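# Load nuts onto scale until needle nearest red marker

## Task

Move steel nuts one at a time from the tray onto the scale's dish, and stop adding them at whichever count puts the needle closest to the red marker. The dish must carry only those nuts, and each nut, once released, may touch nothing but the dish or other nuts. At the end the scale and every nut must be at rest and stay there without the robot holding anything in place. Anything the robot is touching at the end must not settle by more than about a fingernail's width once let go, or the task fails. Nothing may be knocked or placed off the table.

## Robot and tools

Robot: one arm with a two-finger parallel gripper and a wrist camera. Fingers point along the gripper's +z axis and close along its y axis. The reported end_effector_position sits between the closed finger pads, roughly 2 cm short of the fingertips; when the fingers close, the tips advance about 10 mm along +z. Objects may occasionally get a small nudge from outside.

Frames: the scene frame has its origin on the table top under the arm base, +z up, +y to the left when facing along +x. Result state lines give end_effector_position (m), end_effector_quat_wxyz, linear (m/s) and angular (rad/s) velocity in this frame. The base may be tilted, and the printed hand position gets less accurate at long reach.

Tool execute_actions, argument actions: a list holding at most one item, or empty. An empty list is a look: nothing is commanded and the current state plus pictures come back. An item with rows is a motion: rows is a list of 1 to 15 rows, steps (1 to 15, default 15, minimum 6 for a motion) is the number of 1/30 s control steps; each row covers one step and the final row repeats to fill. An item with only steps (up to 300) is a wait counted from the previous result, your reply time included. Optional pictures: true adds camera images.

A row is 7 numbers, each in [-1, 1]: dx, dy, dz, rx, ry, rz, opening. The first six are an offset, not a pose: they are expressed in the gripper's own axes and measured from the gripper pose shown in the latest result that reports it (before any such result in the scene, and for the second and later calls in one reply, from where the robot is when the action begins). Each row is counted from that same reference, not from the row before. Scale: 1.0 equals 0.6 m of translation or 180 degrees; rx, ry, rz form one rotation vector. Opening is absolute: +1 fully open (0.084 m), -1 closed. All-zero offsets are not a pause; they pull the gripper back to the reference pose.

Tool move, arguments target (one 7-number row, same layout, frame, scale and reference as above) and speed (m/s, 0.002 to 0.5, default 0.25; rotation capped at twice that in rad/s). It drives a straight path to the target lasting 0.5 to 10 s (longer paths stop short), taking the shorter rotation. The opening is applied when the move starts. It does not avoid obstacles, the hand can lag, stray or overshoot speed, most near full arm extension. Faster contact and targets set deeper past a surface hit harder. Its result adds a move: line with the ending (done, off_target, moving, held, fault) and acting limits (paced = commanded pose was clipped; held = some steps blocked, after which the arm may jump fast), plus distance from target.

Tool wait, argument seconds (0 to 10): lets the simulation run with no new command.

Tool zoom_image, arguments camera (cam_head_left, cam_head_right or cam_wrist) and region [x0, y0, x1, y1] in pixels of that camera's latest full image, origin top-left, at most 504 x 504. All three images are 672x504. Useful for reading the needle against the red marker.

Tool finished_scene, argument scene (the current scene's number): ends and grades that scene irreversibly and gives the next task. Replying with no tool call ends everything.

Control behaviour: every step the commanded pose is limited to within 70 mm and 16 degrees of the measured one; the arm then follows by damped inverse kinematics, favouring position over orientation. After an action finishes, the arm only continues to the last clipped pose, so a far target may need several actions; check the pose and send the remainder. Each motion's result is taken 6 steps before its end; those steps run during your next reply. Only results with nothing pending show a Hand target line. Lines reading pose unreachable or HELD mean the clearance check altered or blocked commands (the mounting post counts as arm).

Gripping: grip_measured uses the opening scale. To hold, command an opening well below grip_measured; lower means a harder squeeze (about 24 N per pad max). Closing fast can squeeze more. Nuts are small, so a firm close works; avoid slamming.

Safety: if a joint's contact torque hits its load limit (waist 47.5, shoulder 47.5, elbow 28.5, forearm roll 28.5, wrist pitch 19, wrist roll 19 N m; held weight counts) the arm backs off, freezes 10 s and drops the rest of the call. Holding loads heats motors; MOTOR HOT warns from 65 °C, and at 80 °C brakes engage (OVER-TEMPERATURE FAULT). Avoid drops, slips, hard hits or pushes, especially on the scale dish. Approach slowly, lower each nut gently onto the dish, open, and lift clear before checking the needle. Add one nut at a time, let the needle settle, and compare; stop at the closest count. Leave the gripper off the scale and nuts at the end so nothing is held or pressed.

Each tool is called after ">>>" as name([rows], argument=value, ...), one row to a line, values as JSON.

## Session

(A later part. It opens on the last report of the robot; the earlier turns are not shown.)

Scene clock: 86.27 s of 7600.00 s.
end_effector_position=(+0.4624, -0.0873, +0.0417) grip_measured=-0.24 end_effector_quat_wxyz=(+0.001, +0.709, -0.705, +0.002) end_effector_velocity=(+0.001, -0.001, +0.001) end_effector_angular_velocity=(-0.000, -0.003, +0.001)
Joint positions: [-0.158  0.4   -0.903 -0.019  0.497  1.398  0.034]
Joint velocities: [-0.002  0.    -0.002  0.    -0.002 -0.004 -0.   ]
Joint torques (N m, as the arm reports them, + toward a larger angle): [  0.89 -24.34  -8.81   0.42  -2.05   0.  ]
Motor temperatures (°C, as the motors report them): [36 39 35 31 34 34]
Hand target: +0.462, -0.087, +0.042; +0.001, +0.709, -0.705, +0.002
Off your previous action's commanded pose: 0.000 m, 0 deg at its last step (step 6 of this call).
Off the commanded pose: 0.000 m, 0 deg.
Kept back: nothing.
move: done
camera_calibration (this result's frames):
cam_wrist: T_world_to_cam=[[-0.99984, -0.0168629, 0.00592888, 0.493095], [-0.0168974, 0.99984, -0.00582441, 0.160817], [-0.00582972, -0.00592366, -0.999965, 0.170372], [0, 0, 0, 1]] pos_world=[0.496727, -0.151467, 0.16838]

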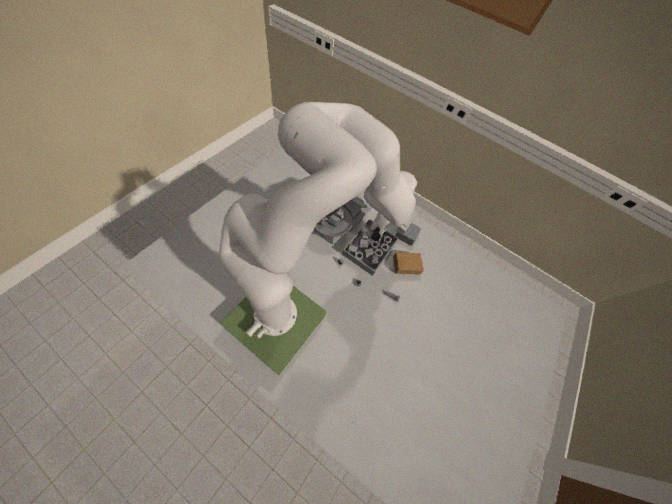

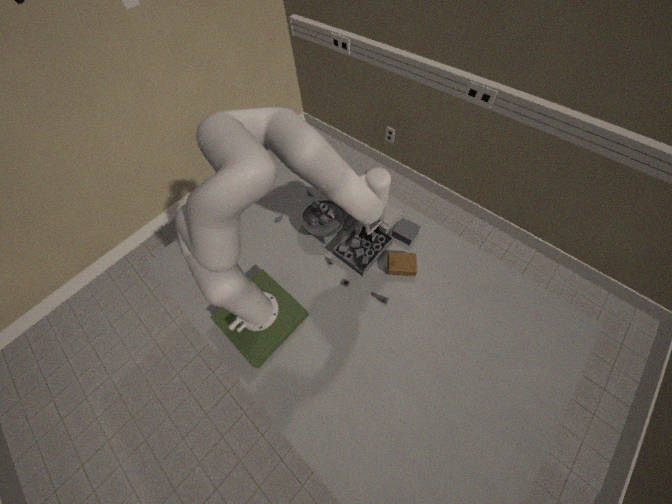

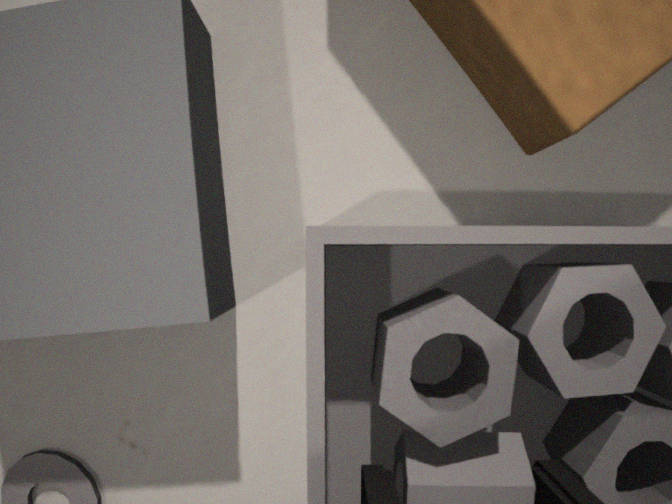

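>>> execute_actions([
  {"rows":[[0,0,0,0,0,0,-0.6]],"steps":8},
])

>>> move(target=[-0.03,0.01,-0.13,0,0,0,-0.6], speed=0.25)

>>> move(target=[-0.169,0.094,0.01,0,0,0,-0.6], speed=0.25)

Scene clock: 86.90 s of 7600.00 s.
end_effector_position=(+0.4625, -0.0874, +0.0417) grip_measured=-0.33 end_effector_quat_wxyz=(+0.001, +0.709, -0.705, +0.002) end_effector_velocity=(-0.001, +0.001, -0.002) end_effector_angular_velocity=(+0.000, +0.004, +0.001)
Joint positions: [-0.158  0.4   -0.903 -0.019  0.497  1.397  0.029]
Joint velocities: [ 0.002  0.003  0.001 -0.001 -0.     0.002  0.   ]
Joint torques (N m, as the arm reports them, + toward a larger angle): [  1.07 -23.73  -8.51   0.54  -2.07  -0.01]
Motor temperatures (°C, as the motors report them): [36 39 35 31 34 34]
Steps of this call (steps 1 to 17: nothing new was sent; steps 18 to 19: the first 2 steps of this action). Readings (end_effector_position):
18: (+0.4624, -0.0874, +0.0416)
19: the state above

Scene clock: 88.07 s of 7600.00 s.
end_effector_position=(+0.4559, -0.0692, +0.1189) grip_measured=-0.33 end_effector_quat_wxyz=(+0.001, +0.709, -0.705, +0.002) end_effector_velocity=(+0.002, -0.000, +0.005) end_effector_angular_velocity=(-0.002, -0.008, +0.000)
Joint positions: [-0.12   0.186 -0.88  -0.015  0.689  1.431  0.029]
Joint velocities: [ 0.001 -0.008 -0.004 -0.002  0.004  0.002  0.   ]
Joint torques (N m, as the arm reports them, + toward a larger angle): [  1.08 -22.12 -10.26   0.42  -2.16  -0.07]
Motor temperatures (°C, as the motors report them): [36 39 35 31 34 34]
Hand target: +0.456, -0.069, +0.120; +0.001, +0.709, -0.705, +0.003
Off your previous action's commanded pose: 0.000 m, 0 deg at its last step (step 6 of this call).
Off the commanded pose: 0.001 m, 0 deg.
Kept back: nothing.
move: done
camera_calibration (this result's frames):
cam_wrist: T_world_to_cam=[[-0.99984, -0.0164914, 0.00690635, 0.486309], [-0.0165338, 0.999844, -0.00613666, 0.142984], [-0.00680408, -0.00624987, -0.999957, 0.248079], [0, 0, 0, 1]] pos_world=[0.490283, -0.133392, 0.245587]

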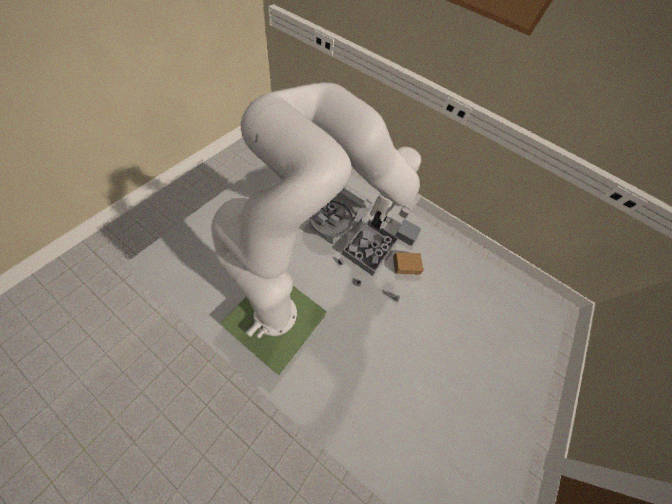

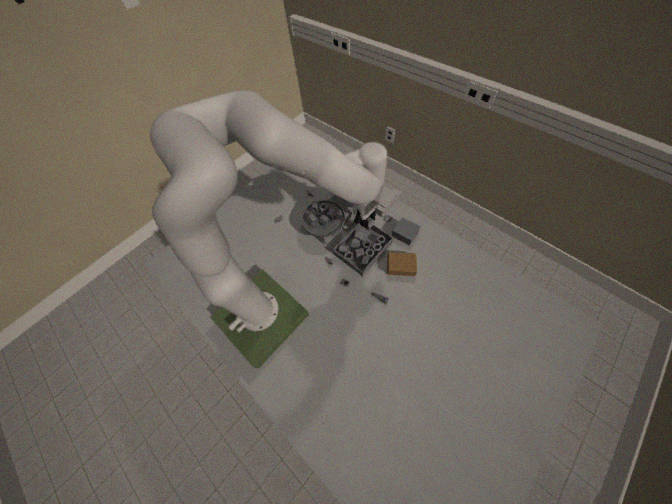

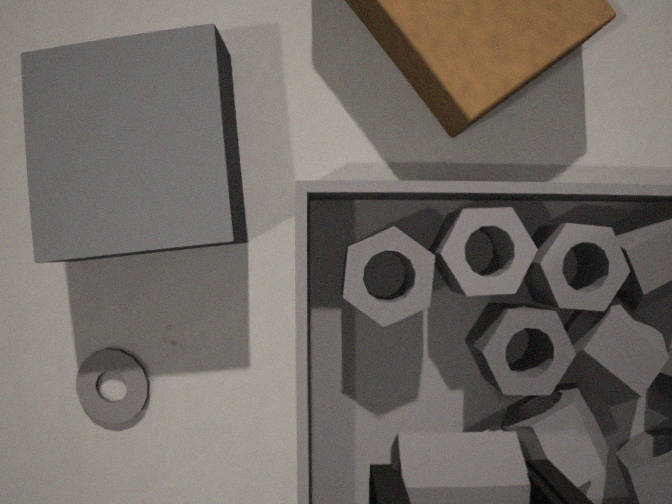

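Scene clock: 89.10 s of 7600.00 s.
end_effector_position=(+0.3995, +0.0315, +0.1124) grip_measured=-0.33 end_effector_quat_wxyz=(+0.001, +0.709, -0.705, +0.002) end_effector_velocity=(-0.002, +0.002, -0.001) end_effector_angular_velocity=(-0.003, +0.002, +0.001)
Joint positions: [ 0.11   0.031 -0.65  -0.019  0.616  1.665  0.029]
Joint velocities: [ 0.006 -0.002  0.004 -0.005  0.     0.008 -0.   ]
Joint torques (N m, as the arm reports them, + toward a larger angle): [  0.83 -18.82  -9.83   0.52  -2.25   0.02]
Motor temperatures (°C, as the motors report them): [36 39 35 31 34 34]
Hand target: +0.399, +0.032, +0.112; +0.001, +0.709, -0.705, +0.003
Off the commanded pose: 0.001 m, 0 deg.
Kept back: nothing.
move: done
camera_calibration (this result's frames):
cam_wrist: T_world_to_cam=[[-0.999846, -0.0162284, 0.00662087, 0.431715], [-0.0162726, 0.999845, -0.00667638, 0.0412179], [-0.0065115, -0.00678309, -0.999956, 0.241677], [0, 0, 0, 1]] pos_world=[0.433893, -0.0325661, 0.239083]

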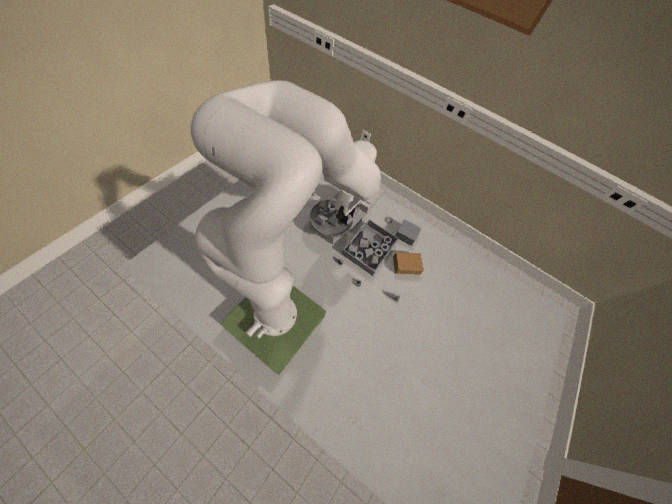

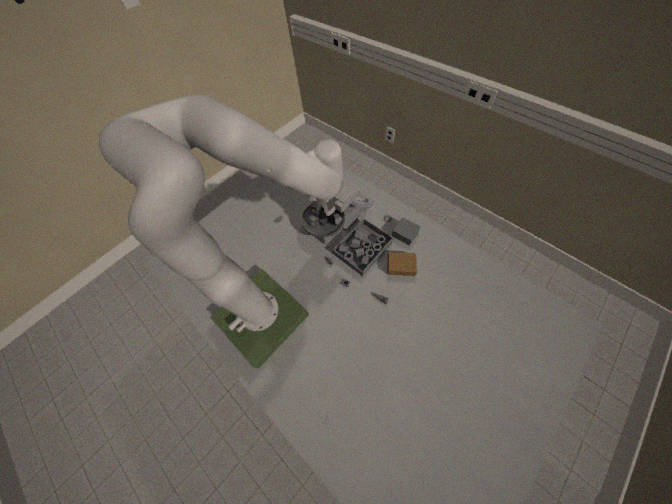

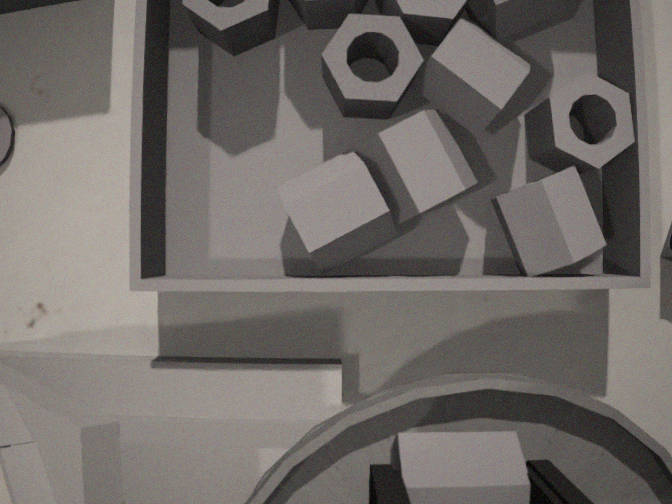

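>>> move(target=[0,0.004,0.026,0,0,0,-0.6], speed=0.03)

Scene clock: 90.17 s of 7600.00 s.
end_effector_position=(+0.3974, +0.0315, +0.0972) grip_measured=-0.33 end_effector_quat_wxyz=(+0.001, +0.709, -0.705, +0.003) end_effector_velocity=(-0.000, +0.000, -0.002) end_effector_angular_velocity=(-0.000, -0.001, +0.002)
Joint positions: [ 0.11   0.066 -0.634 -0.02   0.566  1.667  0.029]
Joint velocities: [ 0.001  0.005  0.003 -0.001 -0.009  0.     0.   ]
Joint torques (N m, as the arm reports them, + toward a larger angle): [  1.18 -18.03  -9.23   0.48  -2.29   0.02]
Motor temperatures (°C, as the motors report them): [36 39 35 31 34 34]
Hand target: +0.397, +0.032, +0.097; +0.001, +0.709, -0.705, +0.002
Off the commanded pose: 0.001 m, 0 deg.
Kept back: nothing.
move: done
camera_calibration (this result's frames):
cam_wrist: T_world_to_cam=[[-0.99985, -0.0162225, 0.00609467, 0.429706], [-0.0162625, 0.999846, -0.00657474, 0.0411322], [-0.00598708, -0.00667287, -0.99996, 0.22632], [0, 0, 0, 1]] pos_world=[0.431665, -0.0326447, 0.223963]

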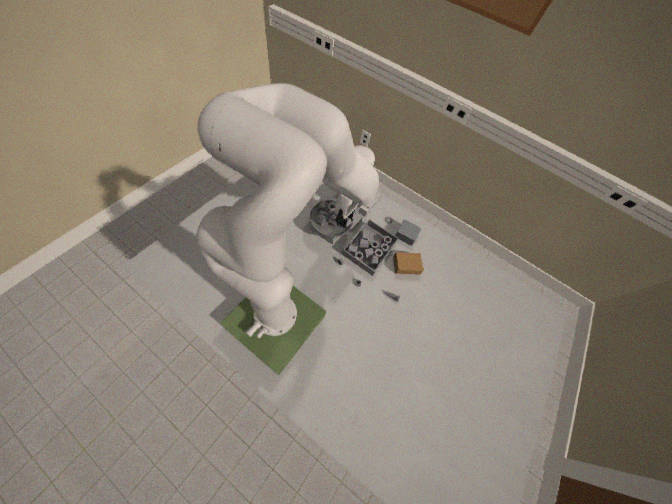

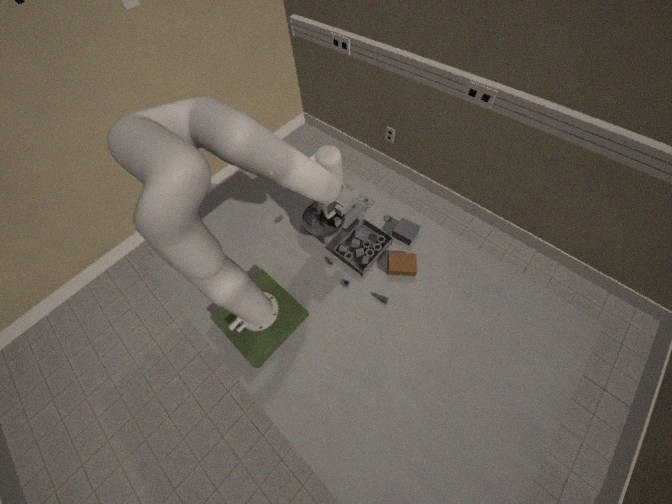

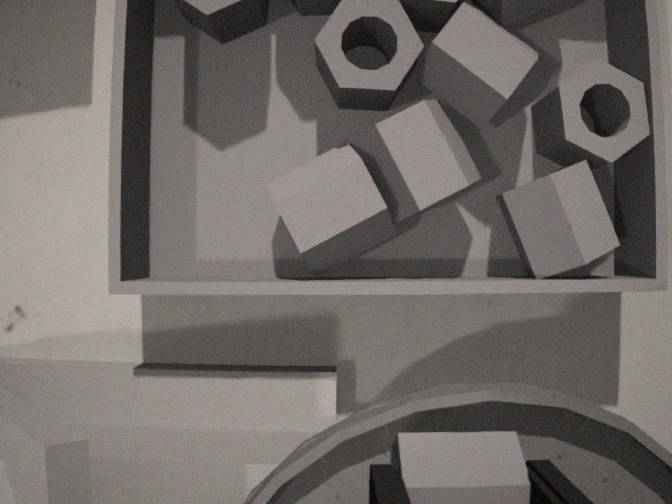

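>>> execute_actions([
  {"rows":[[0,0,0,0,0,0,-0.2]],"steps":8},
])

>>> move(target=[0.02,0,-0.045,0,0,0,-0.2], speed=0.2)

>>> move(target=[0.118,-0.0587,0.092,0,0,-0.156,-0.2], speed=0.3)

Scene clock: 91.00 s of 7600.00 s.
end_effector_position=(+0.3973, +0.0315, +0.0969) grip_measured=-0.32 end_effector_quat_wxyz=(+0.001, +0.709, -0.705, +0.003) end_effector_velocity=(+0.002, +0.001, +0.002) end_effector_angular_velocity=(+0.001, -0.005, -0.000)
Joint positions: [ 0.11   0.067 -0.634 -0.02   0.565  1.667  0.03 ]
Joint velocities: [ 0.001 -0.004 -0.002  0.002  0.    -0.001  0.046]
Joint torques (N m, as the arm reports them, + toward a larger angle): [  1.52 -17.7   -8.64   0.54  -1.81  -0.02]
Motor temperatures (°C, as the motors report them): [36 39 35 31 34 34]
Steps of this call (steps 1 to 23: nothing new was sent; steps 24 to 25: the first 2 steps of this action). Readings (end_effector_position):
24: (+0.3973, +0.0315, +0.0969)
25: the state above

Scene clock: 92.13 s of 7600.00 s.
end_effector_position=(+0.3971, +0.0197, +0.1238) grip_measured=-0.22 end_effector_quat_wxyz=(+0.001, +0.709, -0.705, +0.002) end_effector_velocity=(-0.000, -0.001, +0.002) end_effector_angular_velocity=(-0.000, -0.000, +0.000)
Joint positions: [ 0.081 -0.008 -0.645 -0.018  0.651  1.635  0.035]
Joint velocities: [-0.002 -0.006 -0.    -0.001  0.006 -0.002 -0.   ]
Joint torques (N m, as the arm reports them, + toward a larger angle): [  0.39 -17.45  -9.74   0.38  -2.07   0.13]
Motor temperatures (°C, as the motors report them): [36 39 35 31 34 34]
Hand target: +0.397, +0.020, +0.124; +0.001, +0.709, -0.705, +0.003
Off your previous action's commanded pose: 0.000 m, 0 deg at its last step (step 6 of this call).
Off the commanded pose: 0.000 m, 0 deg.
Kept back: nothing.
move: done
camera_calibration (this result's frames):
cam_wrist: T_world_to_cam=[[-0.999845, -0.0162341, 0.00688327, 0.428952], [-0.0162801, 0.999845, -0.00666763, 0.0530939], [-0.00677396, -0.00677865, -0.999954, 0.253079], [0, 0, 0, 1]] pos_world=[0.431464, -0.0444064, 0.250469]

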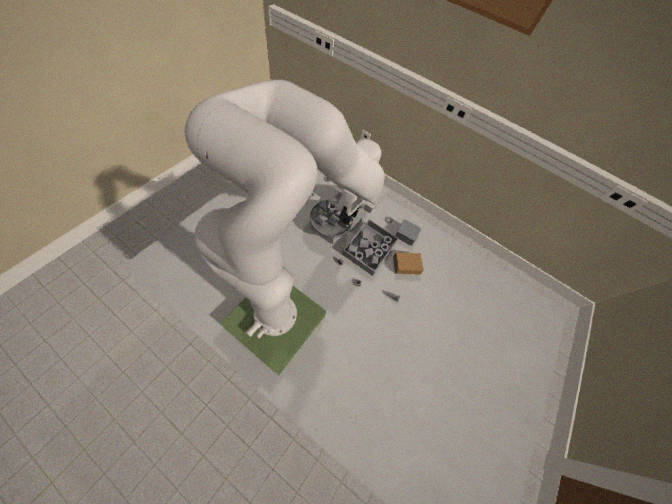

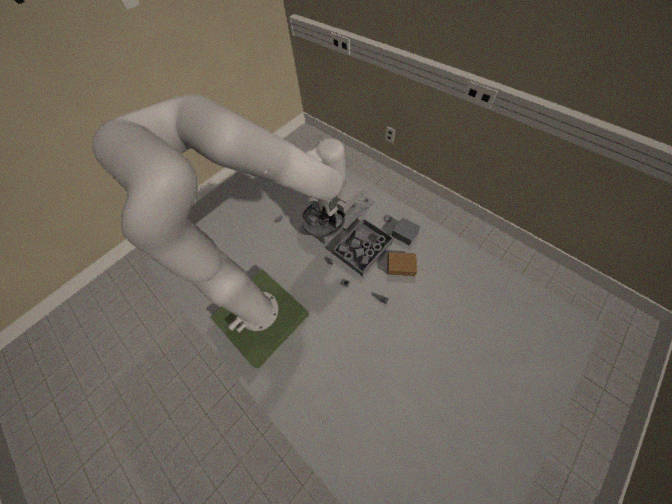

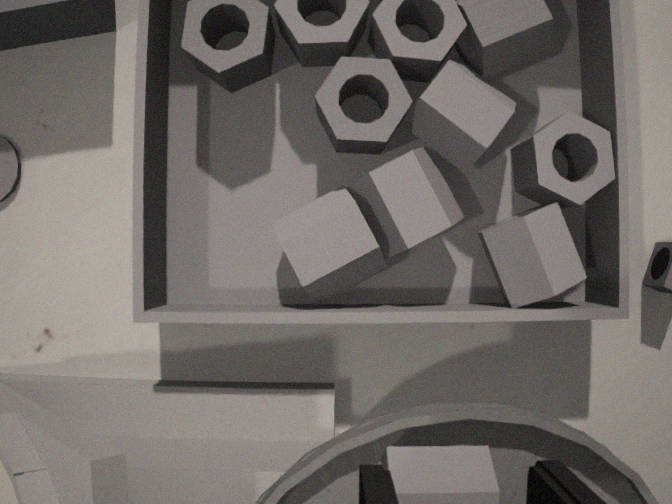

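Scene clock: 93.50 s of 7600.00 s.
end_effector_position=(+0.4325, -0.0508, +0.0692) grip_measured=-0.22 end_effector_quat_wxyz=(+0.002, +0.859, -0.513, +0.002) end_effector_velocity=(+0.000, -0.001, -0.002) end_effector_angular_velocity=(+0.006, +0.003, +0.009)
Joint positions: [-0.087  0.241 -0.765 -0.02   0.52   0.98   0.035]
Joint velocities: [-0.004  0.007 -0.004  0.011  0.    -0.023 -0.   ]
Joint torques (N m, as the arm reports them, + toward a larger angle): [  1.27 -21.82  -8.98   0.45  -2.03  -0.02]
Motor temperatures (°C, as the motors report them): [36 39 35 31 34 34]
Hand target: +0.432, -0.051, +0.069; +0.002, +0.859, -0.512, +0.002
Off the commanded pose: 0.001 m, 0 deg.
Kept back: nothing.
move: done
camera_calibration (this result's frames):
cam_wrist: T_world_to_cam=[[-0.874739, -0.484507, 0.00925013, 0.38551], [-0.48457, 0.874728, -0.00656101, 0.319984], [-0.0049125, -0.0102215, -0.999936, 0.197308], [0, 0, 0, 1]] pos_world=[0.493244, -0.0910999, 0.195828]

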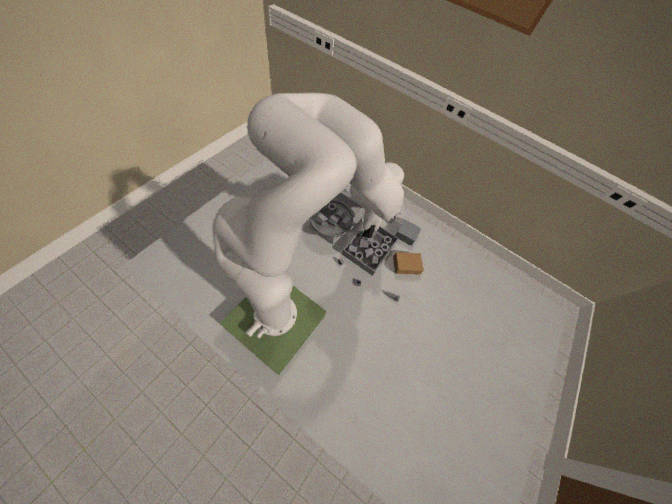

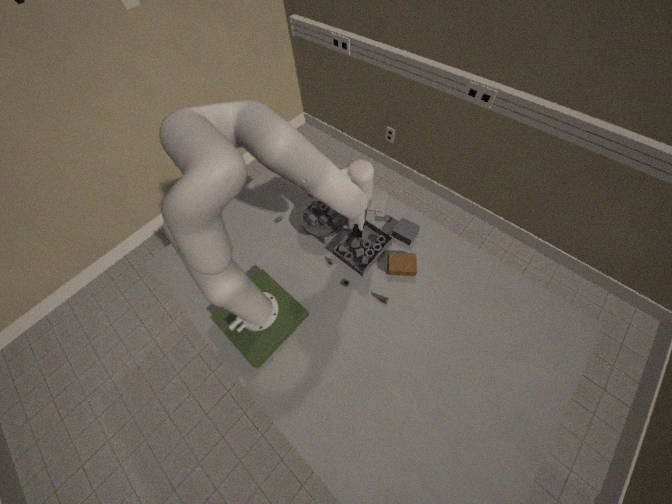

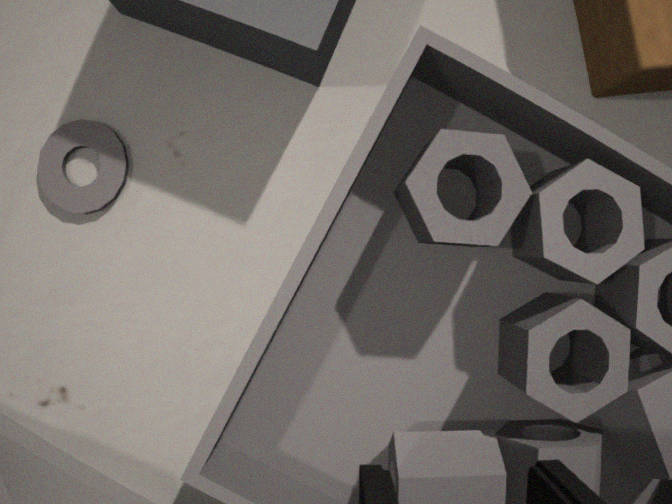

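>>> move(target=[0.006,0,0.023,0,0,0,-0.2], speed=0.05)

>>> move(target=[0,0,0.012,0,0,0,-0.2], speed=0.015)

Scene clock: 94.50 s of 7600.00 s.
end_effector_position=(+0.4342, -0.0540, +0.0557) grip_measured=-0.22 end_effector_quat_wxyz=(+0.002, +0.859, -0.513, +0.002) end_effector_velocity=(+0.001, -0.001, -0.001) end_effector_angular_velocity=(-0.001, -0.003, +0.001)
Joint positions: [-0.095  0.284 -0.773 -0.021  0.485  0.974  0.035]
Joint velocities: [-0.001  0.005 -0.001 -0.001 -0.007 -0.001 -0.   ]
Joint torques (N m, as the arm reports them, + toward a larger angle): [  1.09 -22.12  -8.53   0.49  -2.13   0.02]
Motor temperatures (°C, as the motors report them): [36 39 35 31 34 34]
Hand target: +0.434, -0.054, +0.055; +0.002, +0.859, -0.513, +0.002
Off the commanded pose: 0.000 m, 0 deg.
Kept back: nothing.
move: done
camera_calibration (this result's frames):
cam_wrist: T_world_to_cam=[[-0.874716, -0.48455, 0.0091123, 0.385624], [-0.484612, 0.874705, -0.00654315, 0.323527], [-0.00480009, -0.0101393, -0.999937, 0.183691], [0, 0, 0, 1]] pos_world=[0.494978, -0.0942745, 0.182282]

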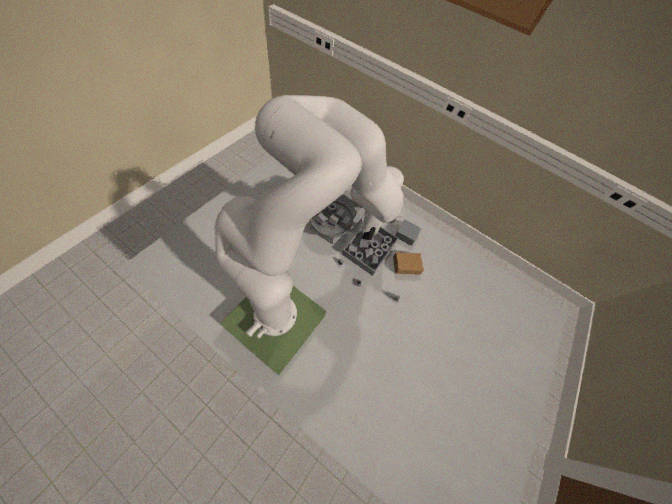

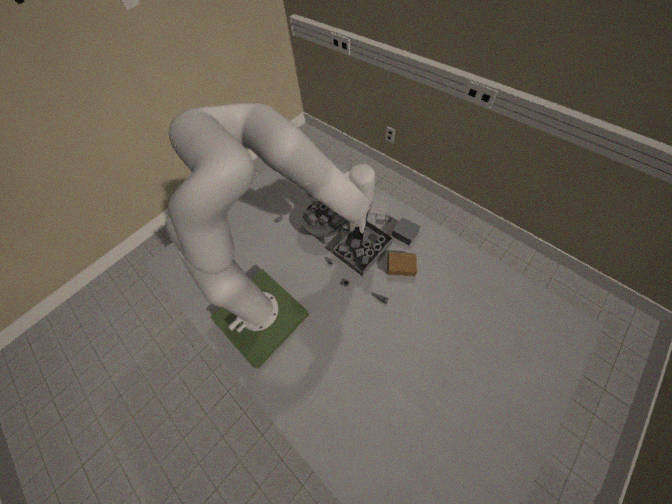

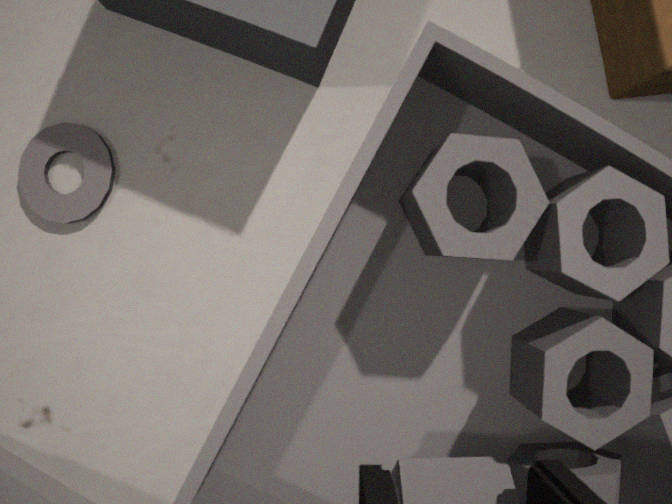

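Scene clock: 95.20 s of 7600.00 s.
end_effector_position=(+0.4345, -0.0540, +0.0489) grip_measured=-0.22 end_effector_quat_wxyz=(+0.002, +0.859, -0.513, +0.002) end_effector_velocity=(-0.001, +0.000, -0.003) end_effector_angular_velocity=(+0.000, +0.004, +0.001)
Joint positions: [-0.095  0.303 -0.774 -0.022  0.466  0.975  0.035]
Joint velocities: [-0.     0.006  0.001 -0.001 -0.004  0.     0.   ]
Joint torques (N m, as the arm reports them, + toward a larger angle): [  0.71 -21.47  -8.05   0.33  -1.91  -0.01]
Motor temperatures (°C, as the motors report them): [36 39 35 31 34 34]
Hand target: +0.434, -0.054, +0.048; +0.002, +0.859, -0.513, +0.002
Off the commanded pose: 0.001 m, 0 deg.
Kept back: nothing.
move: done
camera_calibration (this result's frames):
cam_wrist: T_world_to_cam=[[-0.874699, -0.484593, 0.00849165, 0.385951], [-0.48465, 0.874681, -0.0069418, 0.323699], [-0.00406353, -0.0101875, -0.99994, 0.176619], [0, 0, 0, 1]] pos_world=[0.495189, -0.0943048, 0.175578]

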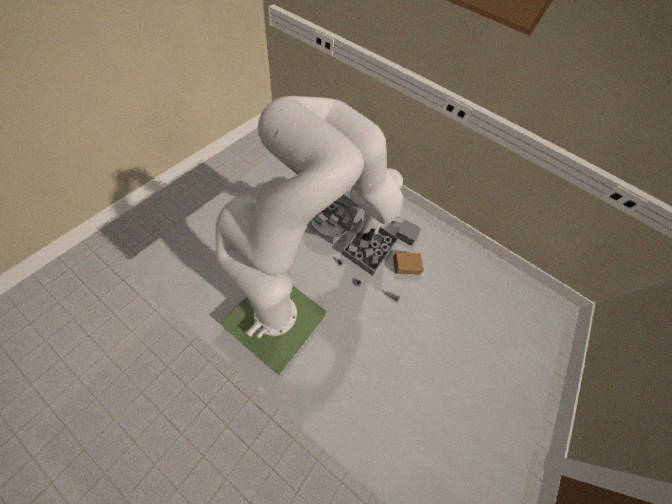

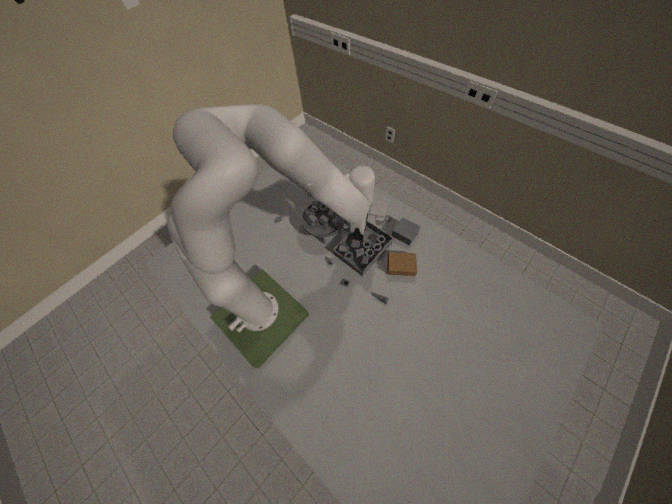

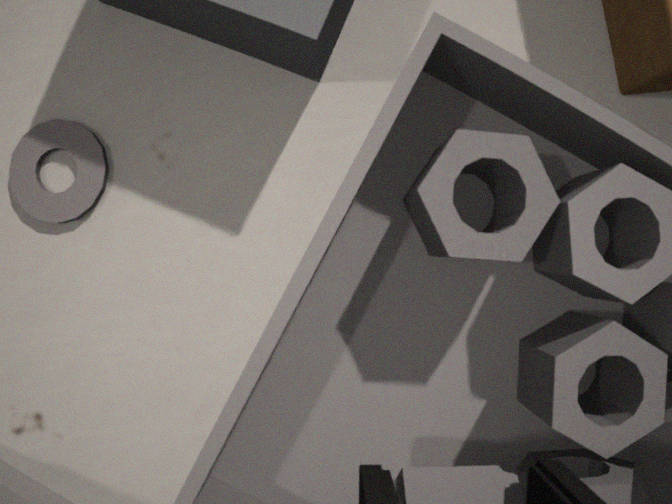

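>>> execute_actions([
  {"rows":[[0,0,0,0,0,0,-0.3],[0,0,0,0,0,0,-0.4],[0,0,0,0,0,0,-0.45],[0,0,0,0,0,0,-0.45],[0.001,-0.002,0,0,0,0,-0.45],[0.002,-0.004,0,0,0,0,-0.45],[0.004,-0.006,0,0,0,0,-0.45],[0.005,-0.008,0,0,0,0,-0.45],[0.006,-0.010,0,0,0,0,-0.45],[0.007,-0.012,0,0,0,0,-0.45],[0.007,-0.012,0,0,0,0,-0.45],[0.007,-0.012,0,0,0,0,-0.45],[0.007,-0.012,0,0,0,0,-0.45],[0.007,-0.012,0,0,0,0,-0.45],[0.007,-0.012,0,0,0,0,-0.22]],"steps":15},
])

>>> move(target=[0,0,0.012,0,0,0,-0.22], speed=0.02)

Scene clock: 95.77 s of 7600.00 s.
end_effector_position=(+0.4366, -0.0541, +0.0486) grip_measured=-0.35 end_effector_quat_wxyz=(+0.002, +0.859, -0.513, +0.002) end_effector_velocity=(+0.035, -0.002, +0.002) end_effector_angular_velocity=(-0.001, -0.010, +0.001)
Joint positions: [-0.094  0.31  -0.783 -0.022  0.47   0.975  0.029]
Joint velocities: [ 0.006  0.075 -0.125  0.002  0.04   0.002 -0.   ]
Joint torques (N m, as the arm reports them, + toward a larger angle): [  0.98 -21.83  -8.95   0.31  -2.2   -0.01]
Motor temperatures (°C, as the motors report them): [36 39 35 31 34 34]
Steps of this call (steps 1 to 8: nothing new was sent; steps 9 to 17: the first 9 steps of this action). Readings (end_effector_position):
9: (+0.4343, -0.0540, +0.0486)
10: (+0.4340, -0.0541, +0.0484)
12: (+0.4339, -0.0541, +0.0485)
16: (+0.4355, -0.0540, +0.0485)
17: the state above

Scene clock: 97.03 s of 7600.00 s.
end_effector_position=(+0.4429, -0.0544, +0.0420) grip_measured=-0.24 end_effector_quat_wxyz=(+0.002, +0.859, -0.513, +0.002) end_effector_velocity=(+0.001, +0.000, -0.001) end_effector_angular_velocity=(+0.001, -0.002, -0.001)
Joint positions: [-0.094  0.343 -0.808 -0.022  0.459  0.976  0.034]
Joint velocities: [ 0.     0.003 -0.001  0.002 -0.004  0.    -0.   ]
Joint torques (N m, as the arm reports them, + toward a larger angle): [  0.68 -22.32  -8.36   0.42  -2.05  -0.13]
Motor temperatures (°C, as the motors report them): [36 39 35 31 34 34]
Hand target: +0.443, -0.054, +0.042; +0.002, +0.859, -0.513, +0.002
Off your previous action's commanded pose: 0.001 m, 0 deg at its last step (step 6 of this call).
Off the commanded pose: 0.000 m, 0 deg.
Kept back: nothing.
move: done
camera_calibration (this result's frames):
cam_wrist: T_world_to_cam=[[-0.874696, -0.484601, 0.00833831, 0.393175], [-0.484657, 0.874676, -0.00703587, 0.328015], [-0.00388373, -0.0101955, -0.99994, 0.169603], [0, 0, 0, 1]] pos_world=[0.503541, -0.0946445, 0.168622]

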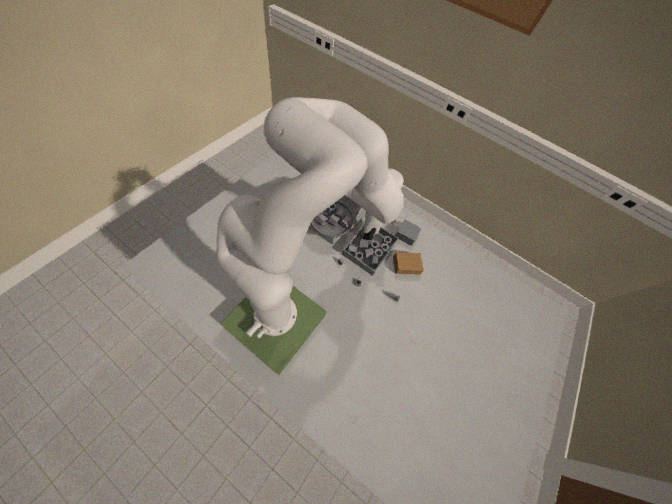

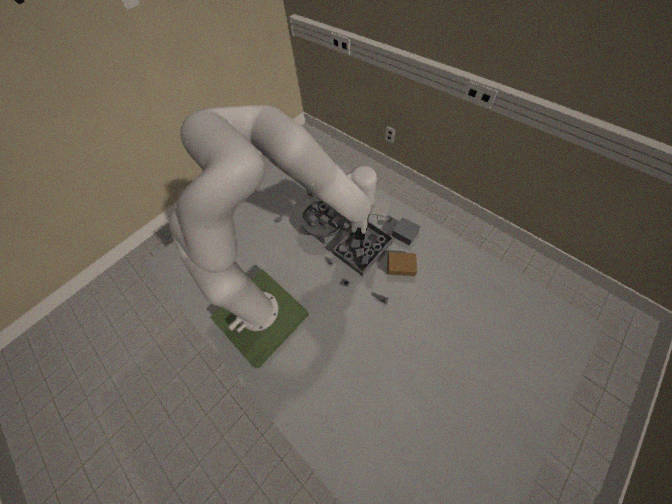

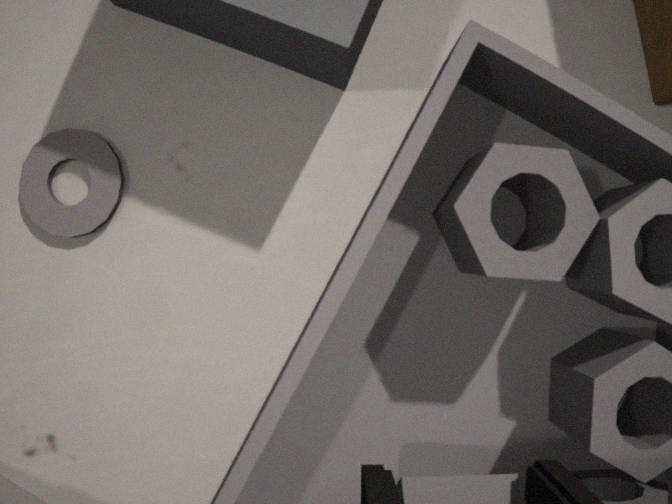

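>>> execute_actions([
  {"rows":[[0,0,0,0,0,0,-0.6]],"steps":7},
])

>>> move(target=[0,0,-0.155,0,0,0,-0.6], speed=0.3)

>>> move(target=[-0.2318,0.0527,0,0,0,-0.343,-0.6], speed=0.5)

Scene clock: 98.33 s of 7600.00 s.
end_effector_position=(+0.4428, -0.0544, +0.0418) grip_measured=-0.33 end_effector_quat_wxyz=(+0.002, +0.859, -0.513, +0.002) end_effector_velocity=(-0.001, -0.002, -0.001) end_effector_angular_velocity=(+0.000, -0.004, -0.006)
Joint positions: [-0.094  0.343 -0.808 -0.023  0.459  0.976  0.03 ]
Joint velocities: [-0.004 -0.001  0.007  0.001 -0.011  0.001 -0.092]
Joint torques (N m, as the arm reports them, + toward a larger angle): [  1.25 -22.36  -8.66   0.57  -1.89  -0.16]
Motor temperatures (°C, as the motors report them): [36 39 35 31 34 34]
Steps of this call (steps 1 to 38: nothing new was sent; step 39: the first step of this action). Readings (end_effector_position):
39: the state above

Scene clock: 99.53 s of 7600.00 s.
end_effector_position=(+0.4423, -0.0541, +0.1342) grip_measured=-0.34 end_effector_quat_wxyz=(+0.002, +0.859, -0.513, +0.002) end_effector_velocity=(+0.003, -0.000, +0.006) end_effector_angular_velocity=(-0.000, -0.011, -0.002)
Joint positions: [-0.09   0.108 -0.829 -0.016  0.716  0.972  0.029]
Joint velocities: [-0.    -0.009 -0.005  0.002  0.004  0.001 -0.   ]
Joint torques (N m, as the arm reports them, + toward a larger angle): [  0.67 -21.06 -10.36   0.47  -2.22   0.02]
Motor temperatures (°C, as the motors report them): [36 39 35 31 34 34]
Hand target: +0.443, -0.054, +0.135; +0.002, +0.859, -0.513, +0.002
Off your previous action's commanded pose: 0.000 m, 0 deg at its last step (step 6 of this call).
Off the commanded pose: 0.001 m, 0 deg.
Kept back: nothing.
move: done
camera_calibration (this result's frames):
cam_wrist: T_world_to_cam=[[-0.874839, -0.484321, 0.00947325, 0.391933], [-0.484388, 0.874827, -0.00679256, 0.327973], [-0.00499767, -0.0105311, -0.999932, 0.262342], [0, 0, 0, 1]] pos_world=[0.503056, -0.0943357, 0.260839]

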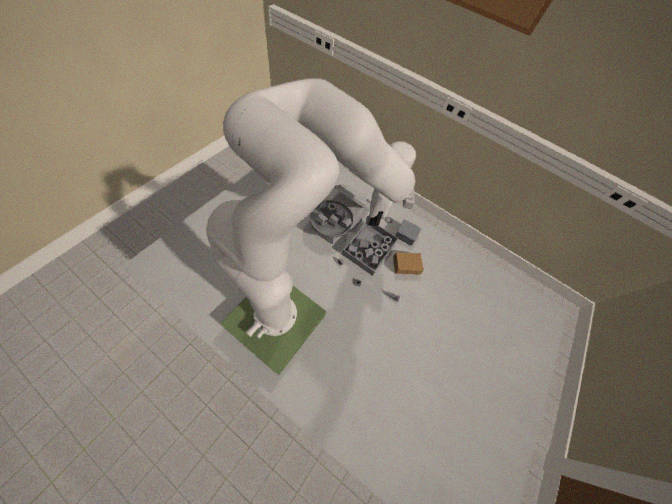

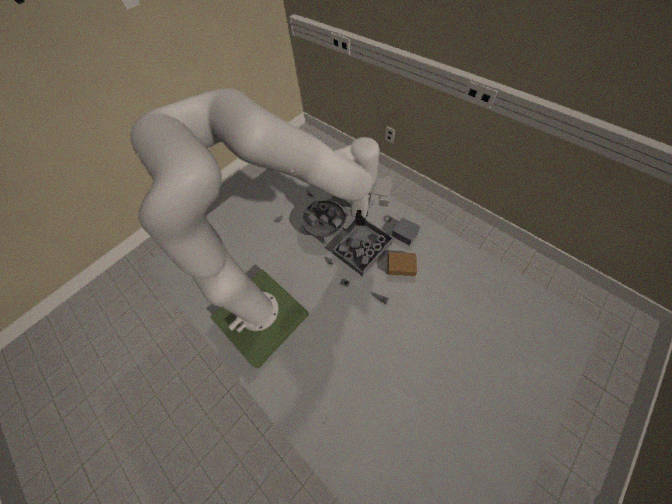

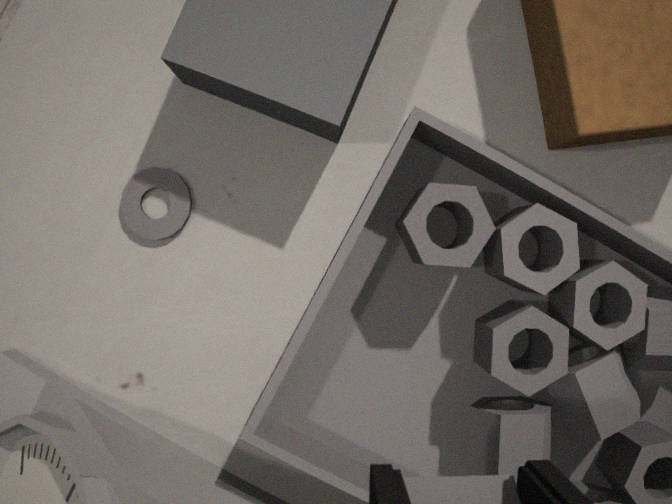

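Scene clock: 101.23 s of 7600.00 s.
end_effector_position=(+0.3491, +0.0533, +0.1334) grip_measured=-0.34 end_effector_quat_wxyz=(+0.003, +1.000, -0.000, +0.001) end_effector_velocity=(-0.002, +0.001, -0.000) end_effector_angular_velocity=(+0.002, +0.002, +0.011)
Joint positions: [ 0.185 -0.176 -0.495 -0.02   0.67   0.174  0.029]
Joint velocities: [ 0.004 -0.004  0.005  0.004  0.    -0.011 -0.   ]
Joint torques (N m, as the arm reports them, + toward a larger angle): [  0.85 -15.2   -9.97   0.46  -2.18  -0.08]
Motor temperatures (°C, as the motors report them): [36 39 35 31 34 34]
Hand target: +0.349, +0.053, +0.133; +0.003, +1.000, +0.000, +0.001
Off the commanded pose: 0.001 m, 0 deg.
Kept back: nothing.
move: done
camera_calibration (this result's frames):
cam_wrist: T_world_to_cam=[[0.011403, -0.999827, 0.0147062, 0.0797971], [-0.99993, -0.0114501, -0.00312484, 0.415558], [0.00329269, -0.0146696, -0.999887, 0.259547], [0, 0, 0, 1]] pos_world=[0.413764, 0.0883489, 0.259642]

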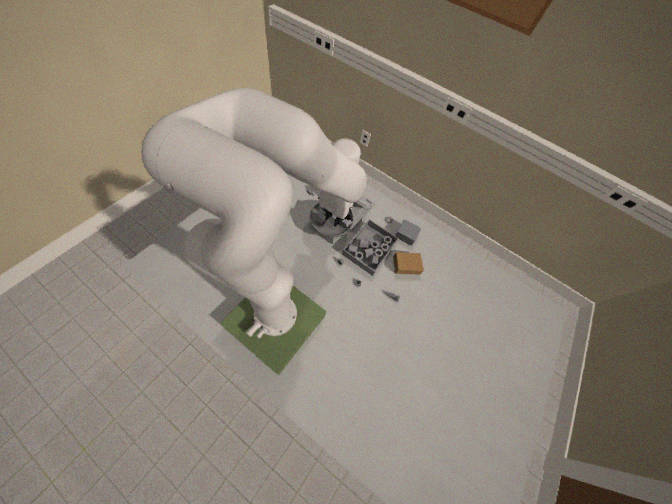

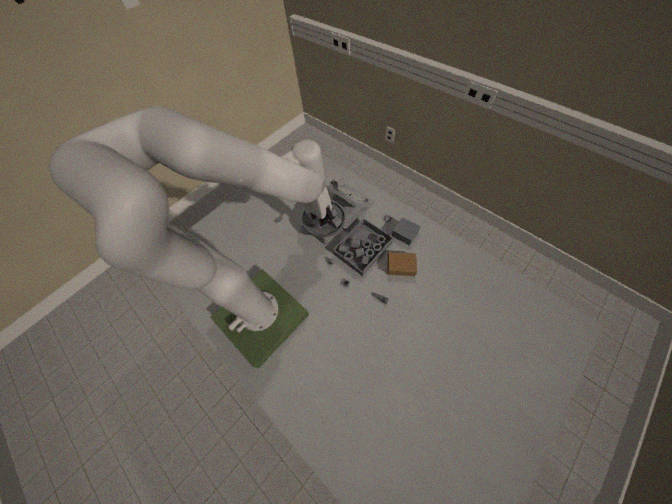

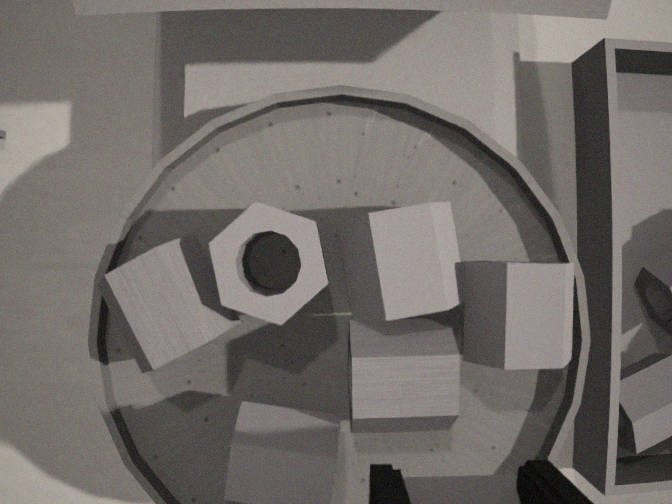

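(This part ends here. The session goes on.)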